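# Stock every low shelf with box, tape and sponge

## Task

Make sure each low shelf in the room ends up with exactly one cardboard box, one masking tape roll and one yellow sponge resting directly on its top surface (not stacked on some other item). Any missing item must be supplied from the spares on the desk, and spares not needed stay on the desk. The robot must not tip over or finish leaning. Items held in place only by the robot at the end do not count. Finally release everything and back away.

## Robot and tools

Robot: a Hello Robot Stretch 4, about 1.6 m tall. It has an omni-wheel base (rim within 0.23 m of the base origin), a lift on a mast, one telescoping arm reaching forward, a three-joint wrist (yaw, pitch, roll) and a two-finger gripper. There is a single arm, so every joint target goes in one flat set of named values.

Frames: the base frame sits on the floor under the base centre, x forward, y left, z up. hand_pose is the point between the open fingertips, given in the base frame; its printed position may be a little off. With all wrist joints at zero its axes line up with the base frame. The odometry frame is the base frame as it stood when the scene began. base_odometry counts only wheel turns, so slip shows as travel. Heading runs from -3.142 to 3.142, positive to the left.

execute_actions(actions, cameras): actions is a list holding one action or none. An empty list just reports state and images. One action may hold "base", "joints" or both, plus optional "pace" and "contact_limits". Alternatively it may hold only {"end_of_arm": "enable_torque"}, which re-powers wrist or gripper motors that shut off.

"base" takes exactly one relative move, measured from where the base last reported itself:
- translate_m: drive straight, forward positive, -2 to 2 m.
- strafe_m: slide sideways, left positive, -2 to 2 m.
- rotate_rad: spin in place, counter-clockwise (left) positive, -3.2 to 3.2 rad.

"joints" takes absolute targets by name:
- lift_m: 0 to 1.2 m.
- arm_m: extension, 0 to 0.55 m.
- wrist_yaw_rad: -1.134 to 4.276. 0 points forward, positive turns left, 3.14 is folded back; past 3.4 the arm may obstruct.
- wrist_pitch_rad: -1.117 to 4.259. 0 is level, 1.57 points down.
- wrist_roll_rad: -1.117 to 4.259. 0 keeps the fingers level; positive turns clockwise seen from behind.
- gripper_m: fingertip gap, -0.038 to 0.141 m. Negative values press the tips together.

Pace is "slow", "default", "fast" or "max". The base tops out at 0.1/0.3/0.4/0.6 m/s and 1/2/3/4 rad/s. With the lift above 0.2 m these caps shrink, down to 0.3 m/s and 1 rad/s at full height.

contact_limits accepts only arm_m, from 0 (gentlest) to 0.75; it defaults to 0.5.

Motions in one action start together. A joint target beyond its range is clipped and reported. Any other bad value or unknown key rejects the whole call. Parts left out of an action may still be driving toward earlier targets. No action runs longer than 15 s.

cameras: a list drawn from head_camera, head_left_camera, head_right_camera, wrist_camera and "all". Omitted, null or ["all"] returns every camera; [] returns none.
- head_camera looks forward and down from the mast top; turn the base to aim it.
- head_left_camera and head_right_camera are steeper fisheyes that also show the base and arm.
- wrist_camera looks along the fingers.

wait(seconds 0 to 10) lets the scene run with no new commands. zoom_image(camera, region [x0,y0,x1,y1] in pixels, at most 504x504) magnifies the latest full image from that camera. read_manual only returns licence text. finished_scene(scene) ends the numbered scene for good and reports success.

Reading results:
- base_status and joint_status: "done" means reached; for the base it only means the wheels turned as commanded.
  - "off_target" means the part stopped short and may keep pushing.
  - "contact_stop_at_<key>" means it hit something, dropped its target and may go slack. A slack lift can sag; a slack base can roll.
  - "limit_stop_at_tilt" means a lean over 6 degrees; the lift, arm and wheels go slack until the lean eases.
  - "limit_stop_at_own_body" means self-collision; this is likely with pitch below -0.2 combined with roll below -0.4 or above 4.
  - "torque_fault" means a wrist or gripper motor went limp; send enable_torque.
- on_its_own describes uncommanded behaviour. There, "held at" is the target being held, not the actual position.
- If one call reports a stop, the later calls in that same reply do not run.
- lidar_m: 12 distances in 30-degree sectors, starting straight ahead and going counter-clockwise (4th left, 7th behind, 10th right). "-" means nothing seen or closer than 0.25 m. It sees from about 0.15 m up, misses clear or thin things, and sees little behind.
- wrist_depth_mm: a 7x7 grid of median depths, 100 to 2000 mm.
- turned_by_wheels vs turned_by_imu: a gap over about 0.1 rad means a bump or slip; heading error is about their difference.
- base_tilt: degrees, forward and right positive, with a fixed bias up to about 1.5 degrees.
- motor_effort: percent of maximum, with the peak in brackets. Wheel effort is positive toward turning right.

Gripping: command gripper_m below the object's width. Squeezing harder pulls the item toward the wrist; opening pushes it out. Gripper readings do not confirm a hold. A clear change in gripper effort (at commands of 0 or more) does. If the fingertips snag on a surface, raise the lift.

Cautions:
- Carrying over 1 kg with arm_m above 0.2 while driving or turning, especially fast, risks tipping. So do strong steady pushes, a high gripper and high contact limits.
- A level gripper holding over about 2 kg faults the wrist.
- Avoid drops, slams and hard shoves.
- To unfold the wrist at the start, send lift_m 0.4 with wrist_yaw_rad 0.
- The simulation runs on during thinking, and loose objects may be nudged now and then.
- Set every item down so it rests on the shelf by itself. Then open the gripper and retreat before finishing.

Each tool is called after "Call:" as name(argument=value, ...) on one line, values as JSON.

## Session

Call:
execute_actions(actions=[])

Scene clock: 0.00 s.
base_odometry: x=+0.000 y=+0.000 heading=+0.000 (m, m, rad; odometry frame)
turned_by_wheels: +0.000 (rad since the last result)
turned_by_imu: +0.000 (rad since the last result)
base_tilt: forward=-0.1 right=-0.3 (deg)
lidar_m: 1.07 0.69 0.74 1.14 2.24 0.78 0.64 0.63 0.67 0.66 0.64 0.72
base_status: not commanded
joint_positions: lift_m=+0.275 arm_m=+0.001 wrist_yaw_rad=+3.227 wrist_pitch_rad=+0.004 wrist_roll_rad=+0.005 gripper_m=+0.057
joint_status: not commanded
motor_effort: lift_m=+20 arm_m=+0 wrist_yaw_rad=+0 wrist_pitch_rad=-7 wrist_roll_rad=+0 gripper_m=-2 wheel_0=+0 wheel_1=+0 wheel_2=+0 (%)
hand_pose: x=-0.1234 y=+0.0626 z=+0.4523 quat_wxyz=(-0.043, -0.002, +0.002, +0.999) (m; base frame)
wrist_depth_mm: - - 134 809 891 976 1078 / - - 133 820 878 1008 1098 / - 114 133 820 904 991 1118 / 134 133 223 820 904 1008 1138 / 654 707 768 842 904 1025 1138 / 668 187 768 232 931 1025 1160 / 654 715 123 854 917 1025 1138
pictures: head_camera, head_left_camera, head_right_camera, wrist_camera
Images, in order (width x height): head_camera 420x560, head_left_camera 420x672, head_right_camera 420x672, wrist_camera 616x392.

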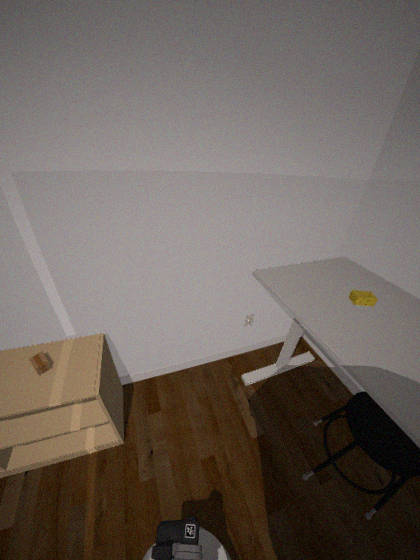

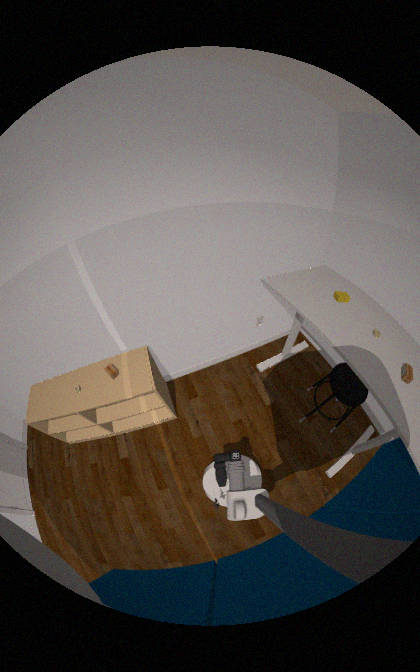

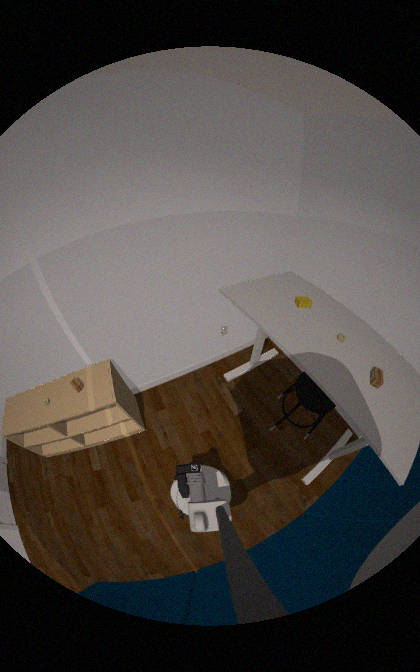

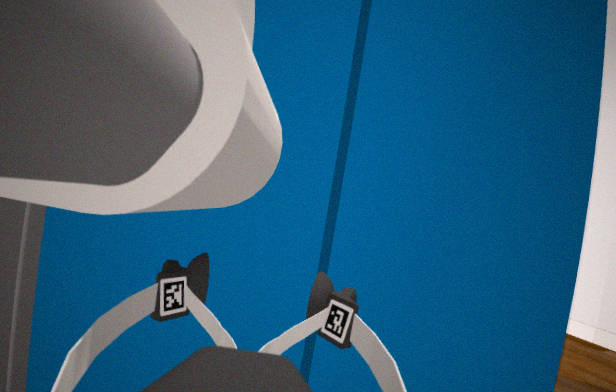

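Call:
zoom_image(camera="head_left_camera", region=[0, 330, 200, 530])

Call:
zoom_image(camera="head_right_camera", region=[210, 260, 420, 500])

Call:
execute_actions(actions=[{"base":{"rotate_rad":1.9}}], cameras=["head_camera","head_left_camera"])

Region (0, 330, 200, 530) of head_left_camera's 420x672 image, scaled by 2.520, with more detail than that image has.

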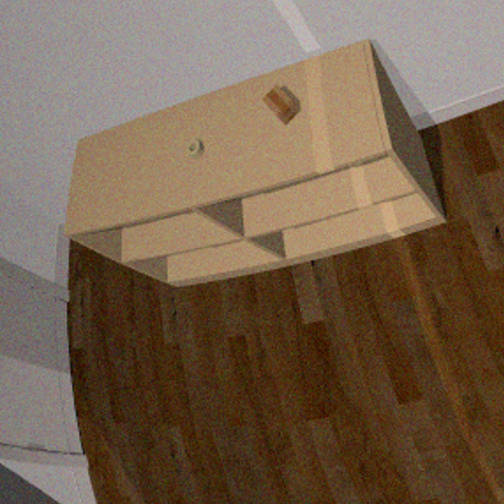

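Region (210, 260, 420, 500) of head_right_camera's 420x672 image, scaled by 2.100, with more detail than that image has; it fills the left 441 columns of this view, and the rest is white.

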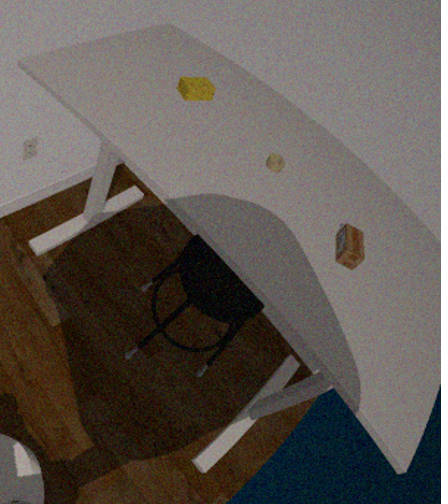

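Scene clock: 6.73 s.
base_odometry: x=+0.000 y=+0.000 heading=+1.899 (m, m, rad; odometry frame)
turned_by_wheels: +1.899 (rad since the last result)
turned_by_imu: +1.897 (rad since the last result)
base_tilt: forward=-0.1 right=-0.4 (deg)
lidar_m: 2.25 0.95 0.65 0.61 0.64 0.71 0.64 0.66 0.90 0.98 0.70 0.91
base_status: done
joint_positions: lift_m=+0.275 arm_m=+0.001 wrist_yaw_rad=+3.227 wrist_pitch_rad=+0.004 wrist_roll_rad=+0.005 gripper_m=+0.057
joint_status: not commanded
motor_effort: lift_m=+20(21) arm_m=-1(1) wrist_yaw_rad=+0(1) wrist_pitch_rad=-6(7) wrist_roll_rad=+0(0) gripper_m=-3(1) wheel_0=-2(8) wheel_1=-3(7) wheel_2=-2(8) (%)
hand_pose: x=-0.1234 y=+0.0626 z=+0.4523 quat_wxyz=(-0.043, -0.002, +0.002, +0.999) (m; base frame)
wrist_depth_mm: - - 134 946 854 854 891 / - - 133 1205 1118 1078 866 / - 114 133 1576 1576 1205 842 / 134 133 223 1576 1576 1138 809 / 1537 1576 1576 1576 1576 1098 778 / 1182 187 1366 232 1499 1008 759 / 891 960 123 1138 1205 976 723
pictures: head_camera, head_left_camera
Images, in order (width x height): head_camera 420x560, head_left_camera 420x672.

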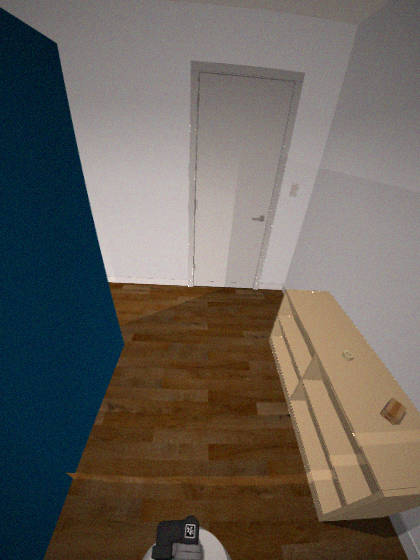

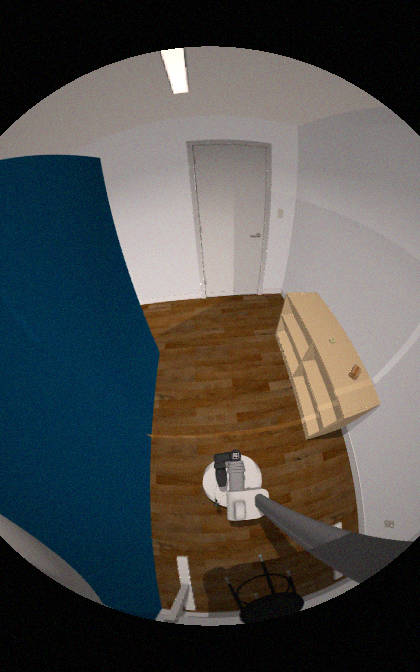

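Call:
execute_actions(actions=[{"base":{"rotate_rad":-3.12},"joints":{"lift_m":0.9,"gripper_m":0.14}}])

Scene clock: 16.90 s.
base_odometry: x=+0.000 y=+0.000 heading=-1.220 (m, m, rad; odometry frame)
turned_by_wheels: -3.120 (rad since the last result)
turned_by_imu: -3.114 (rad since the last result)
base_tilt: forward=-0.2 right=-0.2 (deg)
lidar_m: 0.64 0.69 0.90 0.92 0.70 0.94 2.24 0.96 0.67 0.61 0.64 0.69
base_status: done
joint_positions: lift_m=+0.900 arm_m=+0.001 wrist_yaw_rad=+3.227 wrist_pitch_rad=+0.004 wrist_roll_rad=+0.005 gripper_m=+0.140
joint_status: all done
motor_effort: lift_m=+23(25) arm_m=-1(1) wrist_yaw_rad=+0(0) wrist_pitch_rad=-7(6) wrist_roll_rad=+0(1) gripper_m=+1(1) wheel_0=+2(7) wheel_1=+2(9) wheel_2=+2(8) (%)
hand_pose: x=-0.1234 y=+0.0626 z=+1.0769 quat_wxyz=(-0.043, -0.002, +0.002, +0.999) (m; base frame)
wrist_depth_mm: - - 134 - - - 1661 / - - 133 - - - 1537 / - 114 133 - - - 1464 / 134 133 222 - - - 1430 / 1118 - - - - 1983 1366 / 1078 - - - 223 1808 1336 / 1098 - 125 - - 1464 1336
pictures: head_camera, head_left_camera, head_right_camera, wrist_camera
camera_calibration (this result's frames):
wrist_camera: T_world_to_cam=[[-0.0145394, 0.989736, 0.142168, -0.238022], [-0.000498801, 0.142176, -0.989841, 1.11518], [-0.999894, -0.0144626, -0.00157347, 0.108781], [0, 0, 0, 1]] pos_world=[0.105865, 0.0786003, 1.13786]
Images, in order (width x height): head_camera 420x560, head_left_camera 420x672, head_right_camera 420x672, wrist_camera 616x392.

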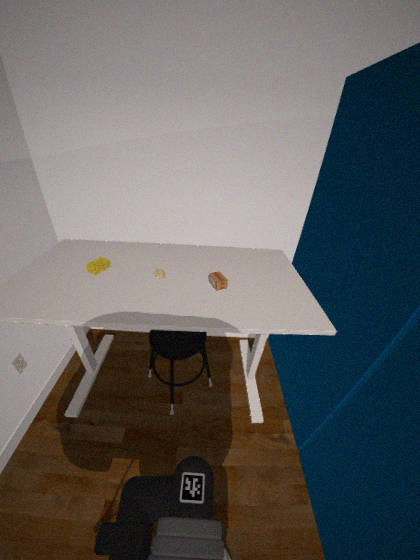

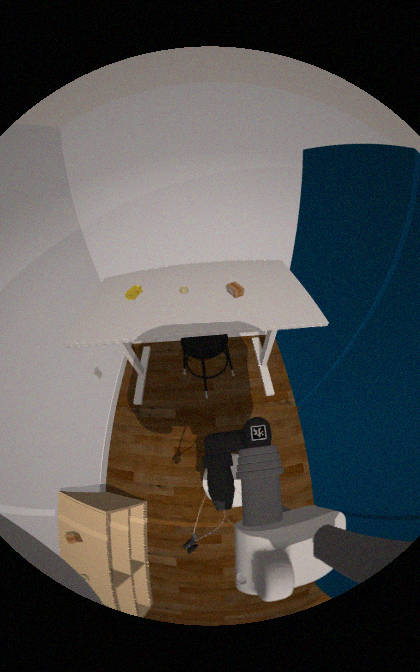

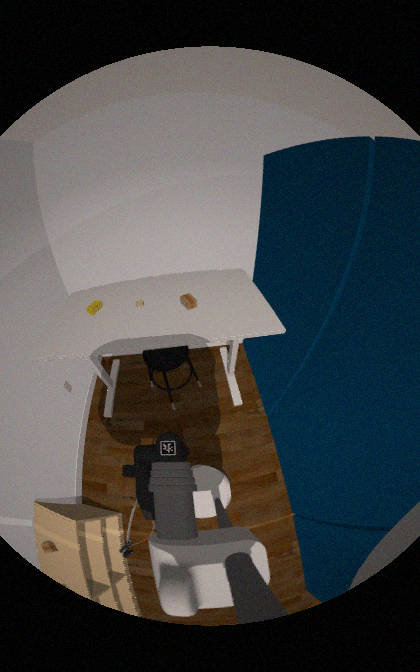

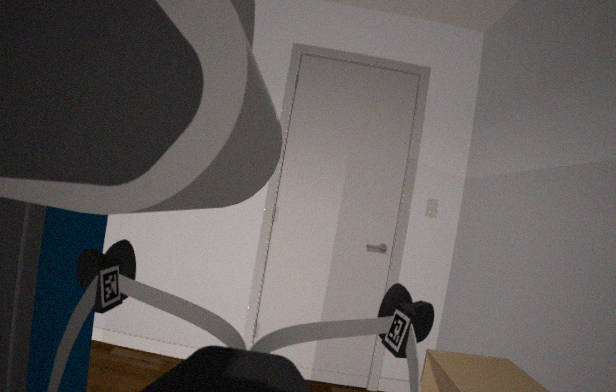

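Call:
zoom_image(camera="head_camera", region=[60, 230, 260, 310])

Region (60, 230, 260, 310) of head_camera's 420x560 image, scaled by 2.520, with more detail than that image has; it fills the top 202 rows of this view, and the rest is white.

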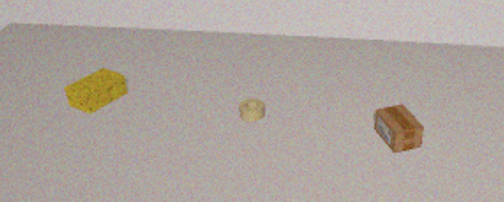

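Call:
execute_actions(actions=[{"base":{"strafe_m":0.5},"joints":{"lift_m":1.2,"wrist_yaw_rad":0,"wrist_pitch_rad":1.2}}], cameras=[])

Call:
execute_actions(actions=[{"base":{"translate_m":0.33},"joints":{"arm_m":0.2}}])

Scene clock: 45.00 s.
base_odometry: x=+0.470 y=+0.172 heading=-1.220 (m, m, rad; odometry frame)
turned_by_wheels: +0.000 (rad since the last result)
turned_by_imu: +0.001 (rad since the last result)
base_tilt: forward=-0.1 right=-0.4 (deg)
lidar_m: 0.61 0.65 0.60 0.56 0.30 0.27 0.69 1.69 1.21 1.12 0.98 0.66
base_status: done
joint_positions: lift_m=+1.200 arm_m=+0.001 wrist_yaw_rad=+0.000 wrist_pitch_rad=+1.201 wrist_roll_rad=+0.005 gripper_m=+0.140
joint_status: all done
motor_effort: lift_m=+22(24) arm_m=-1(1) wrist_yaw_rad=-1(2) wrist_pitch_rad=-3(6) wrist_roll_rad=+0(0) gripper_m=+0(1) wheel_0=+1(9) wheel_1=+0(10) wheel_2=+1(1) (%)
hand_pose: x=+0.2759 y=-0.0874 z=+1.1090 quat_wxyz=(+0.825, +0.002, +0.565, -0.001) (m; base frame)
wrist_depth_mm: 1008 1205 1618 525 535 559 580 / 1008 1397 1576 1618 1008 1661 564 / 1078 1397 1499 1537 1537 1618 1336 / 1118 1336 1397 1397 1499 1537 1366 / 1160 1281 1308 1336 1397 1464 1308 / 1118 1182 1255 1308 229 1397 1308 / 1138 1160 125 1229 1229 1308 1281
pictures: none
No camera images: the call's "cameras" was empty. Leave "cameras" out to get every camera's image.

Scene clock: 47.57 s.
base_odometry: x=+0.583 y=-0.138 heading=-1.220 (m, m, rad; odometry frame)
turned_by_wheels: +0.000 (rad since the last result)
turned_by_imu: -0.001 (rad since the last result)
base_tilt: forward=-0.1 right=-0.2 (deg)
lidar_m: 0.29 0.31 0.41 0.57 0.59 0.58 0.68 1.65 1.17 1.11 0.44 0.32
base_status: done
joint_positions: lift_m=+1.200 arm_m=+0.199 wrist_yaw_rad=+0.000 wrist_pitch_rad=+1.201 wrist_roll_rad=+0.005 gripper_m=+0.140
joint_status: all done
motor_effort: lift_m=+23(23) arm_m=+7(6) wrist_yaw_rad=+0(1) wrist_pitch_rad=-2(2) wrist_roll_rad=+0(1) gripper_m=-2(0) wheel_0=+0(7) wheel_1=+3(6) wheel_2=+0(7) (%)
hand_pose: x=+0.4740 y=-0.0874 z=+1.1090 quat_wxyz=(+0.825, +0.002, +0.565, -0.001) (m; base frame)
wrist_depth_mm: 455 462 484 504 521 554 580 / 427 402 459 473 492 517 539 / 402 415 433 445 452 480 496 / 384 394 404 421 436 449 462 / 364 375 387 399 410 427 439 / 343 343 364 379 228 399 410 / 329 340 125 362 368 382 389
pictures: head_camera, head_left_camera, head_right_camera, wrist_camera
camera_calibration (this result's frames):
wrist_camera: T_world_to_cam=[[0.107099, -0.987364, 0.116803, -0.287805], [-0.925796, -0.141872, -0.350391, 0.87312], [0.362534, -0.0706096, -0.929292, 1.08213], [0, 0, 0, 1]] pos_world=[0.446844, -0.0838884, 1.34517]
Images, in order (width x height): head_camera 420x560, head_left_camera 420x672, head_right_camera 420x672, wrist_camera 616x392.

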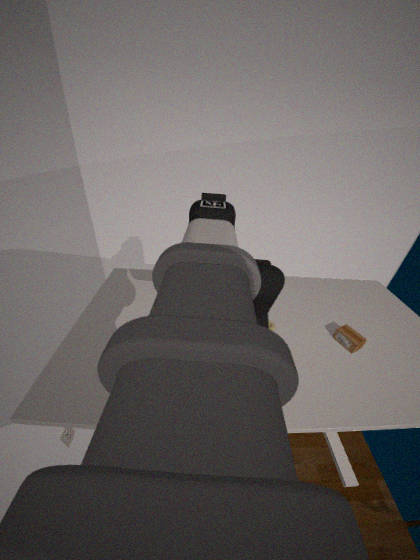

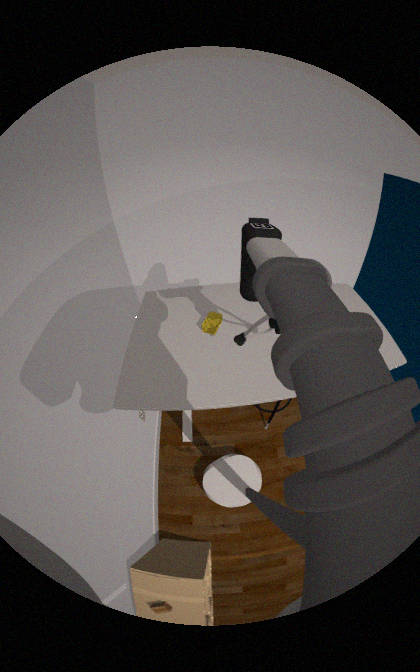

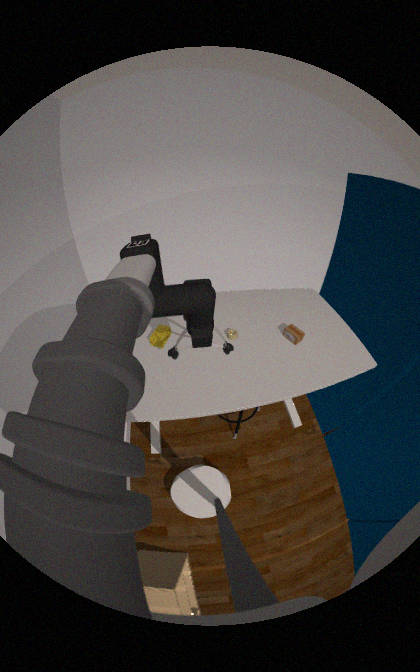

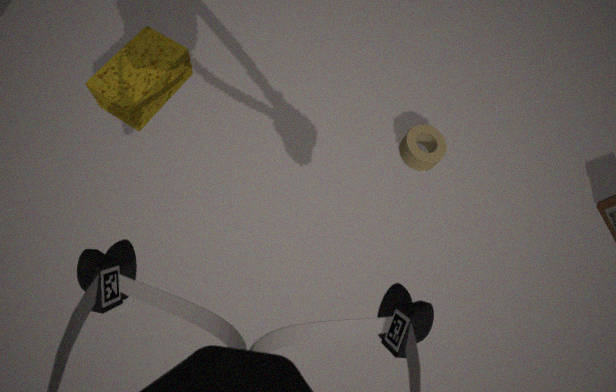

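Call:
execute_actions(actions=[{"base":{"strafe_m":0.176},"joints":{"arm_m":0.527,"wrist_pitch_rad":1.57,"wrist_roll_rad":0.66}}], cameras=["wrist_camera","head_right_camera"])

Scene clock: 58.40 s.
base_odometry: x=+0.748 y=-0.077 heading=-1.220 (m, m, rad; odometry frame)
turned_by_wheels: +0.000 (rad since the last result)
turned_by_imu: +0.001 (rad since the last result)
base_tilt: forward=+0.0 right=-0.4 (deg)
lidar_m: 0.28 0.30 0.41 0.37 0.41 0.53 0.53 1.91 1.39 1.30 0.45 0.32
base_status: done
joint_positions: lift_m=+1.200 arm_m=+0.526 wrist_yaw_rad=+0.000 wrist_pitch_rad=+1.570 wrist_roll_rad=+0.660 gripper_m=+0.140
joint_status: all done
motor_effort: lift_m=+23(23) arm_m=+7(4) wrist_yaw_rad=+0(1) wrist_pitch_rad=+0(3) wrist_roll_rad=+1(7) gripper_m=-1(1) wheel_0=+0(9) wheel_1=+0(12) wheel_2=+0(2) (%)
hand_pose: x=+0.6969 y=-0.0874 z=+1.0895 quat_wxyz=(+0.669, +0.229, +0.669, -0.229) (m; base frame)
wrist_depth_mm: 343 351 357 366 370 379 384 / 347 351 359 366 373 379 384 / 343 351 357 364 373 379 384 / 345 351 357 366 370 379 387 / 345 351 355 364 373 379 384 / 345 349 317 362 229 379 387 / 347 351 126 366 368 377 384
pictures: head_right_camera, wrist_camera
camera_calibration (this result's frames):
wrist_camera: T_world_to_cam=[[-0.489017, -0.86948, 0.069768, 0.167556], [-0.871331, 0.490641, 0.00727291, 0.700316], [-0.0405547, -0.0572345, -0.997537, 1.3396], [0, 0, 0, 1]] pos_world=[0.746472, -0.121246, 1.31952]
Images, in order (width x height): head_right_camera 420x672, wrist_camera 616x392.

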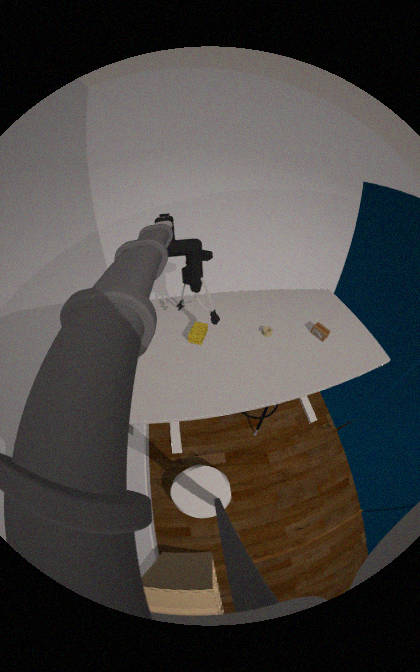

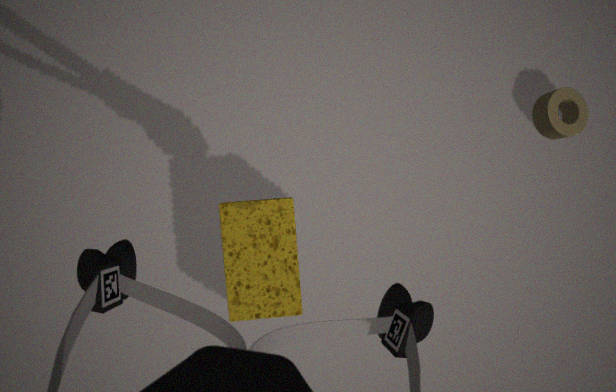

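Call:
execute_actions(actions=[{"joints":{"arm_m":0.533,"wrist_roll_rad":0.44,"lift_m":1.1,"gripper_m":0.11}}], cameras=["wrist_camera","head_right_camera"])

Scene clock: 66.63 s.
base_odometry: x=+0.748 y=-0.077 heading=-1.220 (m, m, rad; odometry frame)
turned_by_wheels: +0.000 (rad since the last result)
turned_by_imu: +0.000 (rad since the last result)
base_tilt: forward=-0.1 right=-0.3 (deg)
lidar_m: 0.29 0.31 0.42 0.39 0.40 0.57 0.51 1.91 1.34 1.30 0.46 0.32
base_status: not commanded
joint_positions: lift_m=+1.100 arm_m=+0.532 wrist_yaw_rad=+0.000 wrist_pitch_rad=+1.570 wrist_roll_rad=+0.440 gripper_m=+0.110
joint_status: all done
motor_effort: lift_m=+17(22) arm_m=+7(7) wrist_yaw_rad=+0(0) wrist_pitch_rad=+1(1) wrist_roll_rad=+0(2) gripper_m=+2(1) wheel_0=+0(0) wheel_1=+0(0) wheel_2=+0(0) (%)
hand_pose: x=+0.7028 y=-0.0874 z=+0.9900 quat_wxyz=(+0.690, +0.154, +0.690, -0.154) (m; base frame)
wrist_depth_mm: 251 255 259 265 271 276 279 / 251 255 260 265 270 276 279 / 251 255 260 265 270 276 279 / 251 256 259 266 270 276 279 / 252 255 218 220 270 276 279 / 250 253 218 220 268 276 281 / 251 254 125 265 271 276 281
pictures: head_right_camera, wrist_camera
camera_calibration (this result's frames):
wrist_camera: T_world_to_cam=[[-0.288053, -0.955055, 0.0699691, 0.0284958], [-0.957229, 0.28924, 0.00725057, 0.749036], [-0.0271626, -0.0648879, -0.997523, 1.23047], [0, 0, 0, 1]] pos_world=[0.75863, -0.109594, 1.22]
Images, in order (width x height): head_right_camera 420x672, wrist_camera 616x392.

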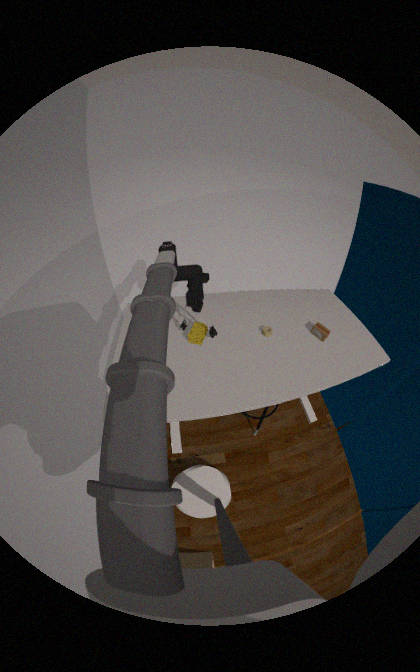

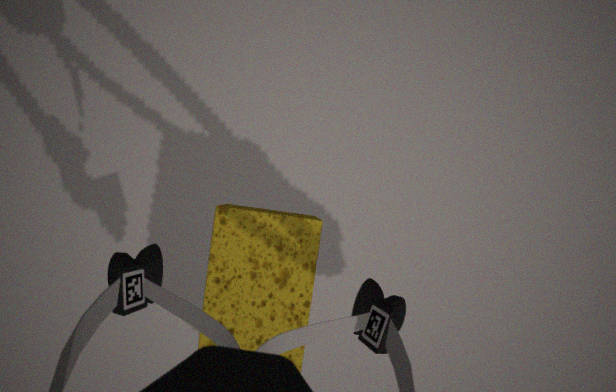

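Call:
execute_actions(actions=[{"joints":{"lift_m":1.093,"gripper_m":0.025}}], cameras=["wrist_camera"])

Call:
execute_actions(actions=[{"joints":{"lift_m":1.16}}], cameras=["wrist_camera"])

Scene clock: 76.63 s.
base_odometry: x=+0.748 y=-0.077 heading=-1.220 (m, m, rad; odometry frame)
turned_by_wheels: +0.000 (rad since the last result)
turned_by_imu: +0.000 (rad since the last result)
base_tilt: forward=-0.1 right=-0.1 (deg)
lidar_m: 0.29 0.31 0.41 0.38 0.40 0.55 0.54 1.96 1.37 1.30 0.45 0.30
base_status: not commanded
joint_positions: lift_m=+1.093 arm_m=+0.532 wrist_yaw_rad=+0.000 wrist_pitch_rad=+1.570 wrist_roll_rad=+0.440 gripper_m=+0.025
joint_status: all done
motor_effort: lift_m=+17(16) arm_m=+8(7) wrist_yaw_rad=+1(0) wrist_pitch_rad=+0(1) wrist_roll_rad=+0(0) gripper_m=-18(17) wheel_0=+0(0) wheel_1=+0(0) wheel_2=+0(0) (%)
hand_pose: x=+0.7028 y=-0.0874 z=+0.9830 quat_wxyz=(+0.690, +0.154, +0.690, -0.154) (m; base frame)
wrist_depth_mm: 245 248 252 258 262 270 273 / 244 248 253 258 263 268 272 / 245 250 253 258 264 268 273 / 244 249 253 257 262 268 272 / 245 249 200 202 263 268 273 / 244 181 199 202 264 268 273 / 245 249 121 202 262 268 273
pictures: wrist_camera
camera_calibration (this result's frames):
wrist_camera: T_world_to_cam=[[-0.288053, -0.955055, 0.0699691, 0.0289847], [-0.957229, 0.28924, 0.00725057, 0.749088], [-0.0271625, -0.0648879, -0.997523, 1.2235], [0, 0, 0, 1]] pos_world=[0.758631, -0.109594, 1.21301]
Images, in order (width x height): wrist_camera 616x392.

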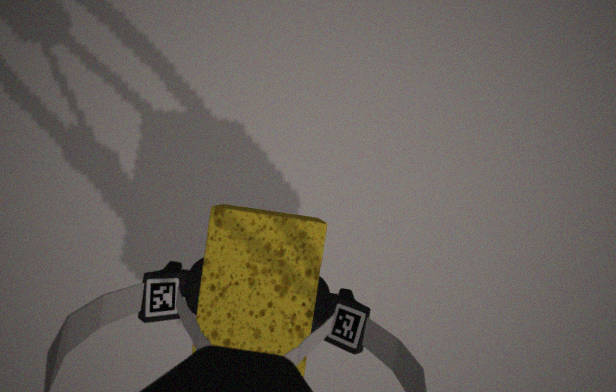

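Scene clock: 77.87 s.
base_odometry: x=+0.748 y=-0.077 heading=-1.220 (m, m, rad; odometry frame)
turned_by_wheels: +0.000 (rad since the last result)
turned_by_imu: +0.000 (rad since the last result)
base_tilt: forward=+0.0 right=-0.2 (deg)
lidar_m: 0.27 0.31 0.37 0.38 0.41 0.56 0.54 1.93 1.38 1.29 0.46 0.29
base_status: not commanded
joint_positions: lift_m=+1.160 arm_m=+0.532 wrist_yaw_rad=+0.000 wrist_pitch_rad=+1.570 wrist_roll_rad=+0.440 gripper_m=+0.025
joint_status: all done
motor_effort: lift_m=+23(24) arm_m=+7(7) wrist_yaw_rad=+0(0) wrist_pitch_rad=+0(1) wrist_roll_rad=+0(0) gripper_m=-19(18) wheel_0=+0(0) wheel_1=+0(0) wheel_2=+0(0) (%)
hand_pose: x=+0.7029 y=-0.0874 z=+1.0495 quat_wxyz=(+0.690, +0.154, +0.690, -0.154) (m; base frame)
wrist_depth_mm: 309 312 319 324 330 336 342 / 307 314 320 325 330 338 343 / 309 314 319 325 330 338 345 / 307 312 319 325 330 338 343 / 307 312 200 202 330 338 343 / 307 181 199 202 330 338 343 / 309 312 122 202 327 340 343
pictures: wrist_camera
camera_calibration (this result's frames):
wrist_camera: T_world_to_cam=[[-0.288052, -0.955055, 0.0699691, 0.0243336], [-0.957229, 0.289239, 0.00725057, 0.748608], [-0.0271625, -0.0648879, -0.997523, 1.28981], [0, 0, 0, 1]] pos_world=[0.758633, -0.109594, 1.27948]
Images, in order (width x height): wrist_camera 616x392.

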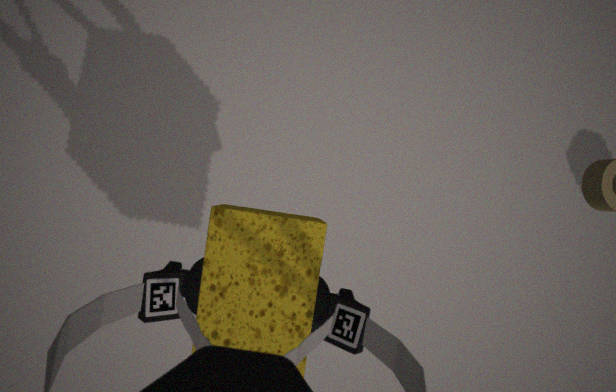

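Call:
execute_actions(actions=[{"base":{"rotate_rad":-3.2},"joints":{"lift_m":1.2,"arm_m":0.46,"wrist_roll_rad":1.5}}], cameras=["wrist_camera","head_right_camera"])

Scene clock: 87.93 s.
base_odometry: x=+0.748 y=-0.077 heading=+1.864 (m, m, rad; odometry frame)
turned_by_wheels: -3.200 (rad since the last result)
turned_by_imu: -3.194 (rad since the last result)
base_tilt: forward=-0.2 right=-0.3 (deg)
lidar_m: 0.54 2.05 1.37 1.29 0.47 0.32 0.27 0.30 0.36 0.39 0.40 0.54
base_status: done
joint_positions: lift_m=+1.200 arm_m=+0.461 wrist_yaw_rad=+0.000 wrist_pitch_rad=+1.570 wrist_roll_rad=+1.500 gripper_m=+0.025
joint_status: all done
motor_effort: lift_m=+22(25) arm_m=-7(11) wrist_yaw_rad=+0(0) wrist_pitch_rad=+0(1) wrist_roll_rad=+1(7) gripper_m=-20(16) wheel_0=+1(7) wheel_1=+1(7) wheel_2=+1(6) (%)
hand_pose: x=+0.6324 y=-0.0874 z=+1.0895 quat_wxyz=(+0.518, +0.482, +0.517, -0.482) (m; base frame)
wrist_depth_mm: 647 585 539 496 452 410 387 / 668 676 699 707 634 559 500 / 661 676 699 707 1138 904 798 / 676 676 691 699 1336 1366 1336 / 668 676 200 203 1336 1138 1397 / 1229 180 200 202 1138 1138 1397 / 1229 1229 121 202 1229 1397 1397
pictures: head_right_camera, wrist_camera
camera_calibration (this result's frames):
wrist_camera: T_world_to_cam=[[-0.97389, -0.216142, 0.0694337, 0.500187], [-0.216122, 0.976334, 0.00789705, 0.271575], [-0.0694974, -0.00731527, -0.997555, 1.35967], [0, 0, 0, 1]] pos_world=[0.640314, -0.14709, 1.31948]
Images, in order (width x height): head_right_camera 420x672, wrist_camera 616x392.

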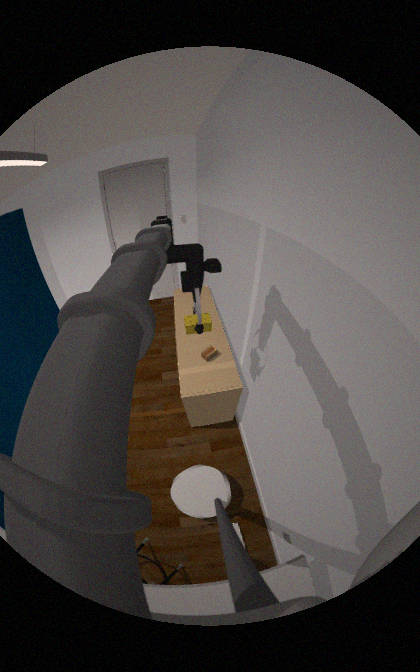

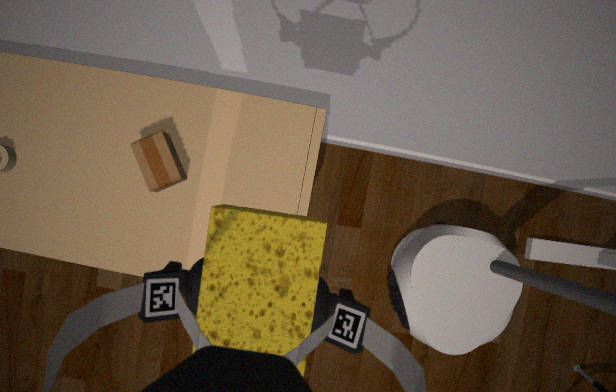

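Call:
execute_actions(actions=[{"base":{"rotate_rad":-0.07},"joints":{"lift_m":0.8,"arm_m":0.5,"wrist_roll_rad":0.0}}], cameras=["wrist_camera","head_right_camera"])

Scene clock: 97.97 s.
base_odometry: x=+0.748 y=-0.077 heading=+1.794 (m, m, rad; odometry frame)
turned_by_wheels: -0.070 (rad since the last result)
turned_by_imu: -0.069 (rad since the last result)
base_tilt: forward=-0.1 right=-0.3 (deg)
lidar_m: 0.53 2.60 1.44 1.29 0.55 0.33 0.30 0.29 0.39 0.39 0.39 0.50
base_status: done
joint_positions: lift_m=+0.800 arm_m=+0.499 wrist_yaw_rad=+0.000 wrist_pitch_rad=+1.570 wrist_roll_rad=+0.000 gripper_m=+0.025
joint_status: all done
motor_effort: lift_m=+17(22) arm_m=+7(9) wrist_yaw_rad=+1(1) wrist_pitch_rad=+0(0) wrist_roll_rad=+0(6) gripper_m=-18(18) wheel_0=+0(5) wheel_1=+2(5) wheel_2=+1(4) (%)
hand_pose: x=+0.6699 y=-0.0874 z=+0.6900 quat_wxyz=(+0.707, +0.000, +0.707, +0.000) (m; base frame)
wrist_depth_mm: 291 294 298 255 310 317 297 / 291 296 300 301 310 317 298 / 291 293 300 306 310 315 300 / 291 294 298 304 310 317 297 / 290 293 200 202 309 330 298 / 289 180 199 202 310 325 293 / 291 296 121 202 309 336 287
pictures: head_right_camera, wrist_camera
camera_calibration (this result's frames):
wrist_camera: T_world_to_cam=[[0.146125, -0.986763, 0.070328, -0.253872], [-0.989261, -0.145974, 0.00731133, 0.702994], [0.00305149, -0.0706412, -0.997497, 0.909538], [0, 0, 0, 1]] pos_world=[0.729766, -0.0836416, 0.919976]
Images, in order (width x height): head_right_camera 420x672, wrist_camera 616x392.

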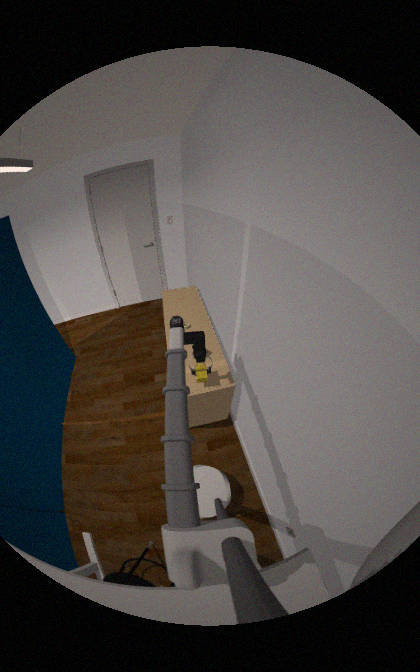

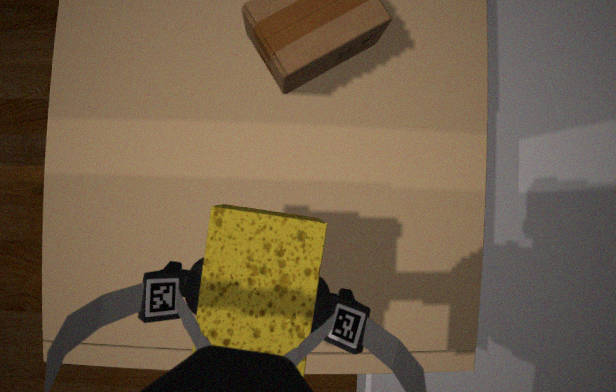

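Call:
execute_actions(actions=[{"joints":{"lift_m":0.754,"arm_m":0.52}}], cameras=[])

Call:
execute_actions(actions=[{"joints":{"gripper_m":0.1}}], cameras=["wrist_camera"])

Call:
execute_actions(actions=[{"joints":{"lift_m":0.84}}], cameras=["wrist_camera"])

Scene clock: 105.07 s.
base_odometry: x=+0.748 y=-0.077 heading=+1.794 (m, m, rad; odometry frame)
turned_by_wheels: +0.000 (rad since the last result)
turned_by_imu: +0.000 (rad since the last result)
base_tilt: forward=-0.1 right=-0.2 (deg)
lidar_m: 0.55 2.62 1.44 1.28 0.52 0.34 0.28 0.28 0.37 0.37 0.39 0.50
base_status: not commanded
joint_positions: lift_m=+0.754 arm_m=+0.519 wrist_yaw_rad=+0.000 wrist_pitch_rad=+1.570 wrist_roll_rad=+0.000 gripper_m=+0.025
joint_status: all done
motor_effort: lift_m=+17(16) arm_m=+7(7) wrist_yaw_rad=+0(0) wrist_pitch_rad=+0(0) wrist_roll_rad=-1(0) gripper_m=-19(19) wheel_0=+0(0) wheel_1=+2(2) wheel_2=+1(1) (%)
hand_pose: x=+0.6898 y=-0.0874 z=+0.6440 quat_wxyz=(+0.707, +0.000, +0.707, +0.000) (m; base frame)
wrist_depth_mm: 246 250 253 210 255 268 293 / 245 249 254 249 265 270 296 / 245 250 255 259 265 268 296 / 245 251 254 259 265 268 296 / 247 249 200 202 265 270 293 / 245 181 199 202 264 268 289 / 246 250 121 202 263 270 283
pictures: none
No camera images: the call's "cameras" was empty. Leave "cameras" out to get every camera's image.

Scene clock: 106.63 s.
base_odometry: x=+0.748 y=-0.077 heading=+1.794 (m, m, rad; odometry frame)
turned_by_wheels: +0.000 (rad since the last result)
turned_by_imu: +0.000 (rad since the last result)
base_tilt: forward=-0.2 right=-0.1 (deg)
lidar_m: 0.54 2.62 1.42 1.29 0.53 0.33 0.29 0.28 0.39 0.39 0.40 0.50
base_status: not commanded
joint_positions: lift_m=+0.754 arm_m=+0.519 wrist_yaw_rad=+0.000 wrist_pitch_rad=+1.570 wrist_roll_rad=+0.000 gripper_m=+0.100
joint_status: all done
motor_effort: lift_m=+17(17) arm_m=+7(8) wrist_yaw_rad=+0(0) wrist_pitch_rad=+0(0) wrist_roll_rad=+0(0) gripper_m=+0(18) wheel_0=+0(0) wheel_1=+2(2) wheel_2=+1(1) (%)
hand_pose: x=+0.6898 y=-0.0874 z=+0.6440 quat_wxyz=(+0.707, +0.000, +0.707, +0.000) (m; base frame)
wrist_depth_mm: 245 250 254 209 254 268 293 / 246 249 255 248 264 270 294 / 245 250 255 258 264 268 296 / 246 251 254 259 264 271 296 / 246 248 212 214 264 270 291 / 246 190 211 214 264 270 289 / 246 250 124 259 262 270 283
pictures: wrist_camera
camera_calibration (this result's frames):
wrist_camera: T_world_to_cam=[[0.146151, -0.98676, 0.0703165, -0.253563], [-0.989258, -0.145995, 0.00738928, 0.723011], [0.00297438, -0.0706411, -0.997497, 0.86366], [0, 0, 0, 1]] pos_world=[0.749734, -0.0836403, 0.873986]
Images, in order (width x height): wrist_camera 616x392.

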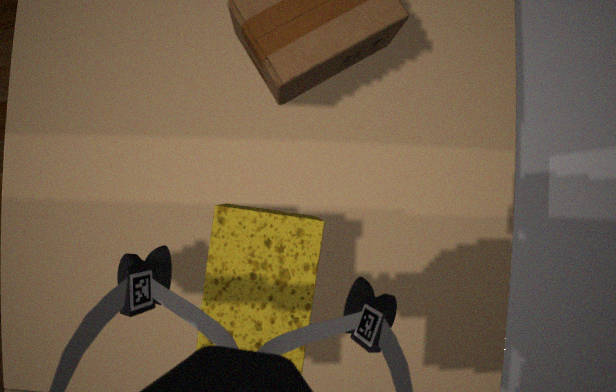

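Scene clock: 108.00 s.
base_odometry: x=+0.748 y=-0.077 heading=+1.794 (m, m, rad; odometry frame)
turned_by_wheels: +0.000 (rad since the last result)
turned_by_imu: +0.000 (rad since the last result)
base_tilt: forward=+0.1 right=-0.2 (deg)
lidar_m: 0.53 2.61 1.44 1.29 0.54 0.32 0.30 0.31 0.39 0.38 0.39 0.50
base_status: not commanded
joint_positions: lift_m=+0.840 arm_m=+0.519 wrist_yaw_rad=+0.000 wrist_pitch_rad=+1.570 wrist_roll_rad=+0.000 gripper_m=+0.100
joint_status: all done
motor_effort: lift_m=+23(25) arm_m=+7(7) wrist_yaw_rad=+1(1) wrist_pitch_rad=+0(0) wrist_roll_rad=+0(0) gripper_m=-2(3) wheel_0=+0(0) wheel_1=+2(2) wheel_2=+1(1) (%)
hand_pose: x=+0.6898 y=-0.0874 z=+0.7295 quat_wxyz=(+0.707, +0.000, +0.707, +0.000) (m; base frame)
wrist_depth_mm: 904 330 338 294 351 357 291 / 904 332 336 294 351 353 294 / 904 332 340 345 351 355 297 / 904 334 338 343 353 355 293 / 904 330 336 345 351 364 293 / 891 190 296 298 349 362 287 / 904 334 124 343 353 355 283
pictures: wrist_camera
camera_calibration (this result's frames):
wrist_camera: T_world_to_cam=[[0.146151, -0.98676, 0.0703166, -0.259575], [-0.989258, -0.145995, 0.00738916, 0.722381], [0.00297452, -0.0706411, -0.997497, 0.948941], [0, 0, 0, 1]] pos_world=[0.749736, -0.0836403, 0.959481]
Images, in order (width x height): wrist_camera 616x392.

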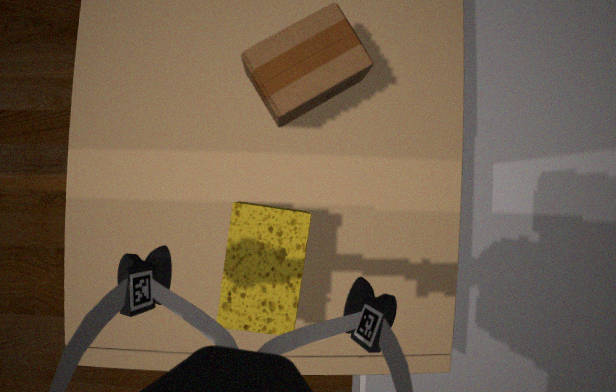

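Call:
execute_actions(actions=[{"base":{"rotate_rad":1.4},"joints":{"arm_m":0.0},"pace":"fast"}], cameras=[])

Call:
execute_actions(actions=[{"base":{"translate_m":0.6},"joints":{"lift_m":0.5},"pace":"fast"}], cameras=["head_right_camera"])

Scene clock: 121.80 s.
base_odometry: x=+0.748 y=-0.077 heading=-3.090 (m, m, rad; odometry frame)
turned_by_wheels: +1.400 (rad since the last result)
turned_by_imu: +1.398 (rad since the last result)
base_tilt: forward=-0.3 right=-0.1 (deg)
lidar_m: 1.30 0.74 0.37 0.30 0.27 0.34 0.39 0.38 0.47 0.52 0.56 1.58
base_status: done
joint_positions: lift_m=+0.840 arm_m=+0.002 wrist_yaw_rad=+0.000 wrist_pitch_rad=+1.570 wrist_roll_rad=+0.000 gripper_m=+0.100
joint_status: all done
motor_effort: lift_m=+22(23) arm_m=-7(8) wrist_yaw_rad=+0(1) wrist_pitch_rad=-1(1) wrist_roll_rad=+0(0) gripper_m=-3(1) wheel_0=-1(7) wheel_1=-2(8) wheel_2=-1(12) (%)
hand_pose: x=+0.1728 y=-0.0874 z=+0.7296 quat_wxyz=(+0.707, +0.000, +0.707, +0.000) (m; base frame)
wrist_depth_mm: 891 931 931 960 960 991 1008 / 904 917 931 946 976 991 1008 / 891 917 946 960 960 991 1008 / 891 931 917 960 976 991 1008 / 917 723 732 946 960 931 917 / 904 190 732 741 960 788 569 / 878 891 124 960 976 798 591
pictures: none
No camera images: the call's "cameras" was empty. Leave "cameras" out to get every camera's image.

Scene clock: 124.77 s.
base_odometry: x=+0.149 y=-0.109 heading=-3.090 (m, m, rad; odometry frame)
turned_by_wheels: +0.000 (rad since the last result)
turned_by_imu: -0.002 (rad since the last result)
base_tilt: forward=+0.0 right=-0.4 (deg)
lidar_m: 0.72 0.71 0.62 0.49 0.48 0.54 0.91 0.82 0.68 1.05 2.40 0.87
base_status: done
joint_positions: lift_m=+0.500 arm_m=+0.002 wrist_yaw_rad=+0.000 wrist_pitch_rad=+1.570 wrist_roll_rad=+0.000 gripper_m=+0.100
joint_status: all done
motor_effort: lift_m=+17(20) arm_m=-7(7) wrist_yaw_rad=+0(1) wrist_pitch_rad=+0(0) wrist_roll_rad=+0(0) gripper_m=-1(1) wheel_0=+1(7) wheel_1=+1(8) wheel_2=+1(11) (%)
hand_pose: x=+0.1729 y=-0.0874 z=+0.3899 quat_wxyz=(+0.707, +0.000, +0.707, +0.000) (m; base frame)
wrist_depth_mm: 585 597 603 615 627 647 654 / 591 591 603 621 627 634 654 / 585 597 609 615 634 640 654 / 591 597 603 615 627 647 647 / 397 387 397 621 634 640 654 / 382 190 394 404 634 647 654 / 379 387 124 404 621 634 654
pictures: head_right_camera
Images, in order (width x height): head_right_camera 420x672.

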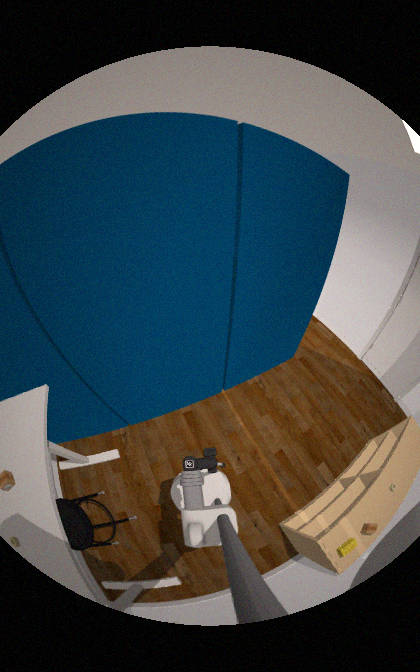

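Call:
execute_actions(actions=[{"base":{"rotate_rad":0.475},"pace":"fast"}], cameras=[])

Call:
execute_actions(actions=[{"base":{"strafe_m":-1.95},"pace":"max"}], cameras=["head_camera","head_left_camera"])

Scene clock: 131.80 s.
base_odometry: x=+0.149 y=-0.109 heading=-2.615 (m, m, rad; odometry frame)
turned_by_wheels: +0.475 (rad since the last result)
turned_by_imu: +0.474 (rad since the last result)
base_tilt: forward=+0.0 right=-0.1 (deg)
lidar_m: 0.72 0.63 0.49 0.48 0.52 0.85 0.93 0.65 0.99 2.41 0.95 0.74
base_status: done
joint_positions: lift_m=+0.500 arm_m=+0.002 wrist_yaw_rad=+0.000 wrist_pitch_rad=+1.570 wrist_roll_rad=+0.000 gripper_m=+0.100
joint_status: not commanded
motor_effort: lift_m=+17(18) arm_m=-7(7) wrist_yaw_rad=+1(1) wrist_pitch_rad=+1(0) wrist_roll_rad=+0(0) gripper_m=+1(4) wheel_0=-1(6) wheel_1=+0(8) wheel_2=+0(12) (%)
hand_pose: x=+0.1729 y=-0.0874 z=+0.3899 quat_wxyz=(+0.707, +0.000, +0.707, +0.000) (m; base frame)
wrist_depth_mm: 585 597 609 615 627 640 654 / 585 597 603 621 634 640 654 / 585 597 609 615 627 640 654 / 585 591 603 615 634 634 654 / 394 387 399 621 627 640 654 / 382 190 399 402 627 640 654 / 379 389 124 407 627 640 647
pictures: none
No camera images: the call's "cameras" was empty. Leave "cameras" out to get every camera's image.

Scene clock: 136.93 s.
base_odometry: x=-0.832 y=+1.577 heading=-2.614 (m, m, rad; odometry frame)
turned_by_wheels: +0.000 (rad since the last result)
turned_by_imu: -0.001 (rad since the last result)
base_tilt: forward=+0.0 right=-0.4 (deg)
lidar_m: 3.08 0.62 0.78 2.42 1.12 0.94 1.25 0.61 0.43 0.47 0.54 0.85
base_status: done
joint_positions: lift_m=+0.500 arm_m=+0.002 wrist_yaw_rad=+0.000 wrist_pitch_rad=+1.570 wrist_roll_rad=+0.000 gripper_m=+0.100
joint_status: not commanded
motor_effort: lift_m=+20(20) arm_m=-7(7) wrist_yaw_rad=+1(0) wrist_pitch_rad=+0(0) wrist_roll_rad=+0(0) gripper_m=-2(0) wheel_0=+0(14) wheel_1=+2(14) wheel_2=+0(1) (%)
hand_pose: x=+0.1728 y=-0.0874 z=+0.3897 quat_wxyz=(+0.707, +0.000, +0.707, +0.000) (m; base frame)
wrist_depth_mm: 585 591 603 621 627 634 647 / 580 591 609 615 627 634 647 / 585 591 609 621 634 640 647 / 580 591 603 621 627 634 627 / 397 387 399 615 627 640 585 / 379 190 394 404 627 647 559 / 377 389 124 404 627 640 530
pictures: head_camera, head_left_camera
Images, in order (width x height): head_camera 420x560, head_left_camera 420x672.

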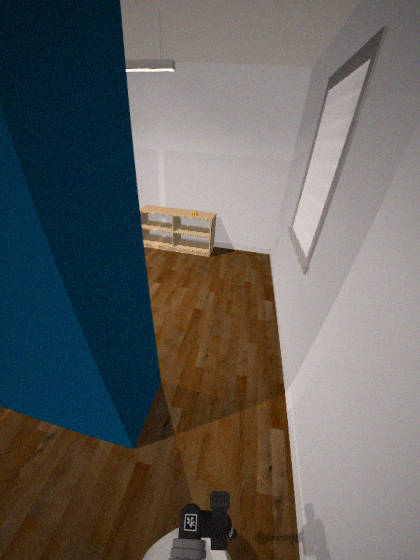

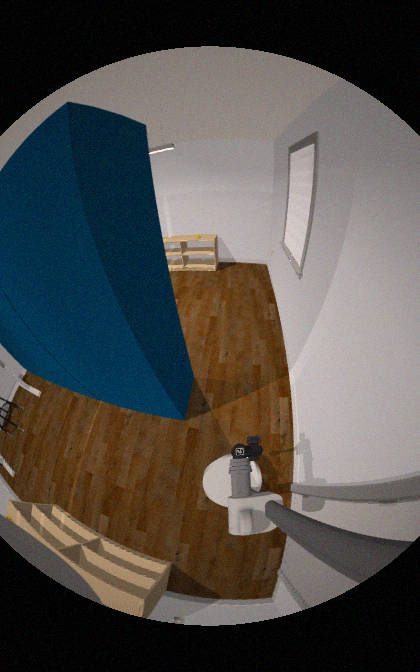

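Call:
zoom_image(camera="head_camera", region=[130, 195, 230, 265])

Region (130, 195, 230, 265) of head_camera's 420x560 image, scaled by 5.040, with more detail than that image has; it fills the top 353 rows of this view, and the rest is white.

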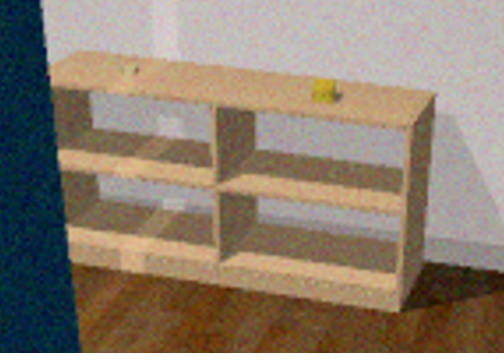

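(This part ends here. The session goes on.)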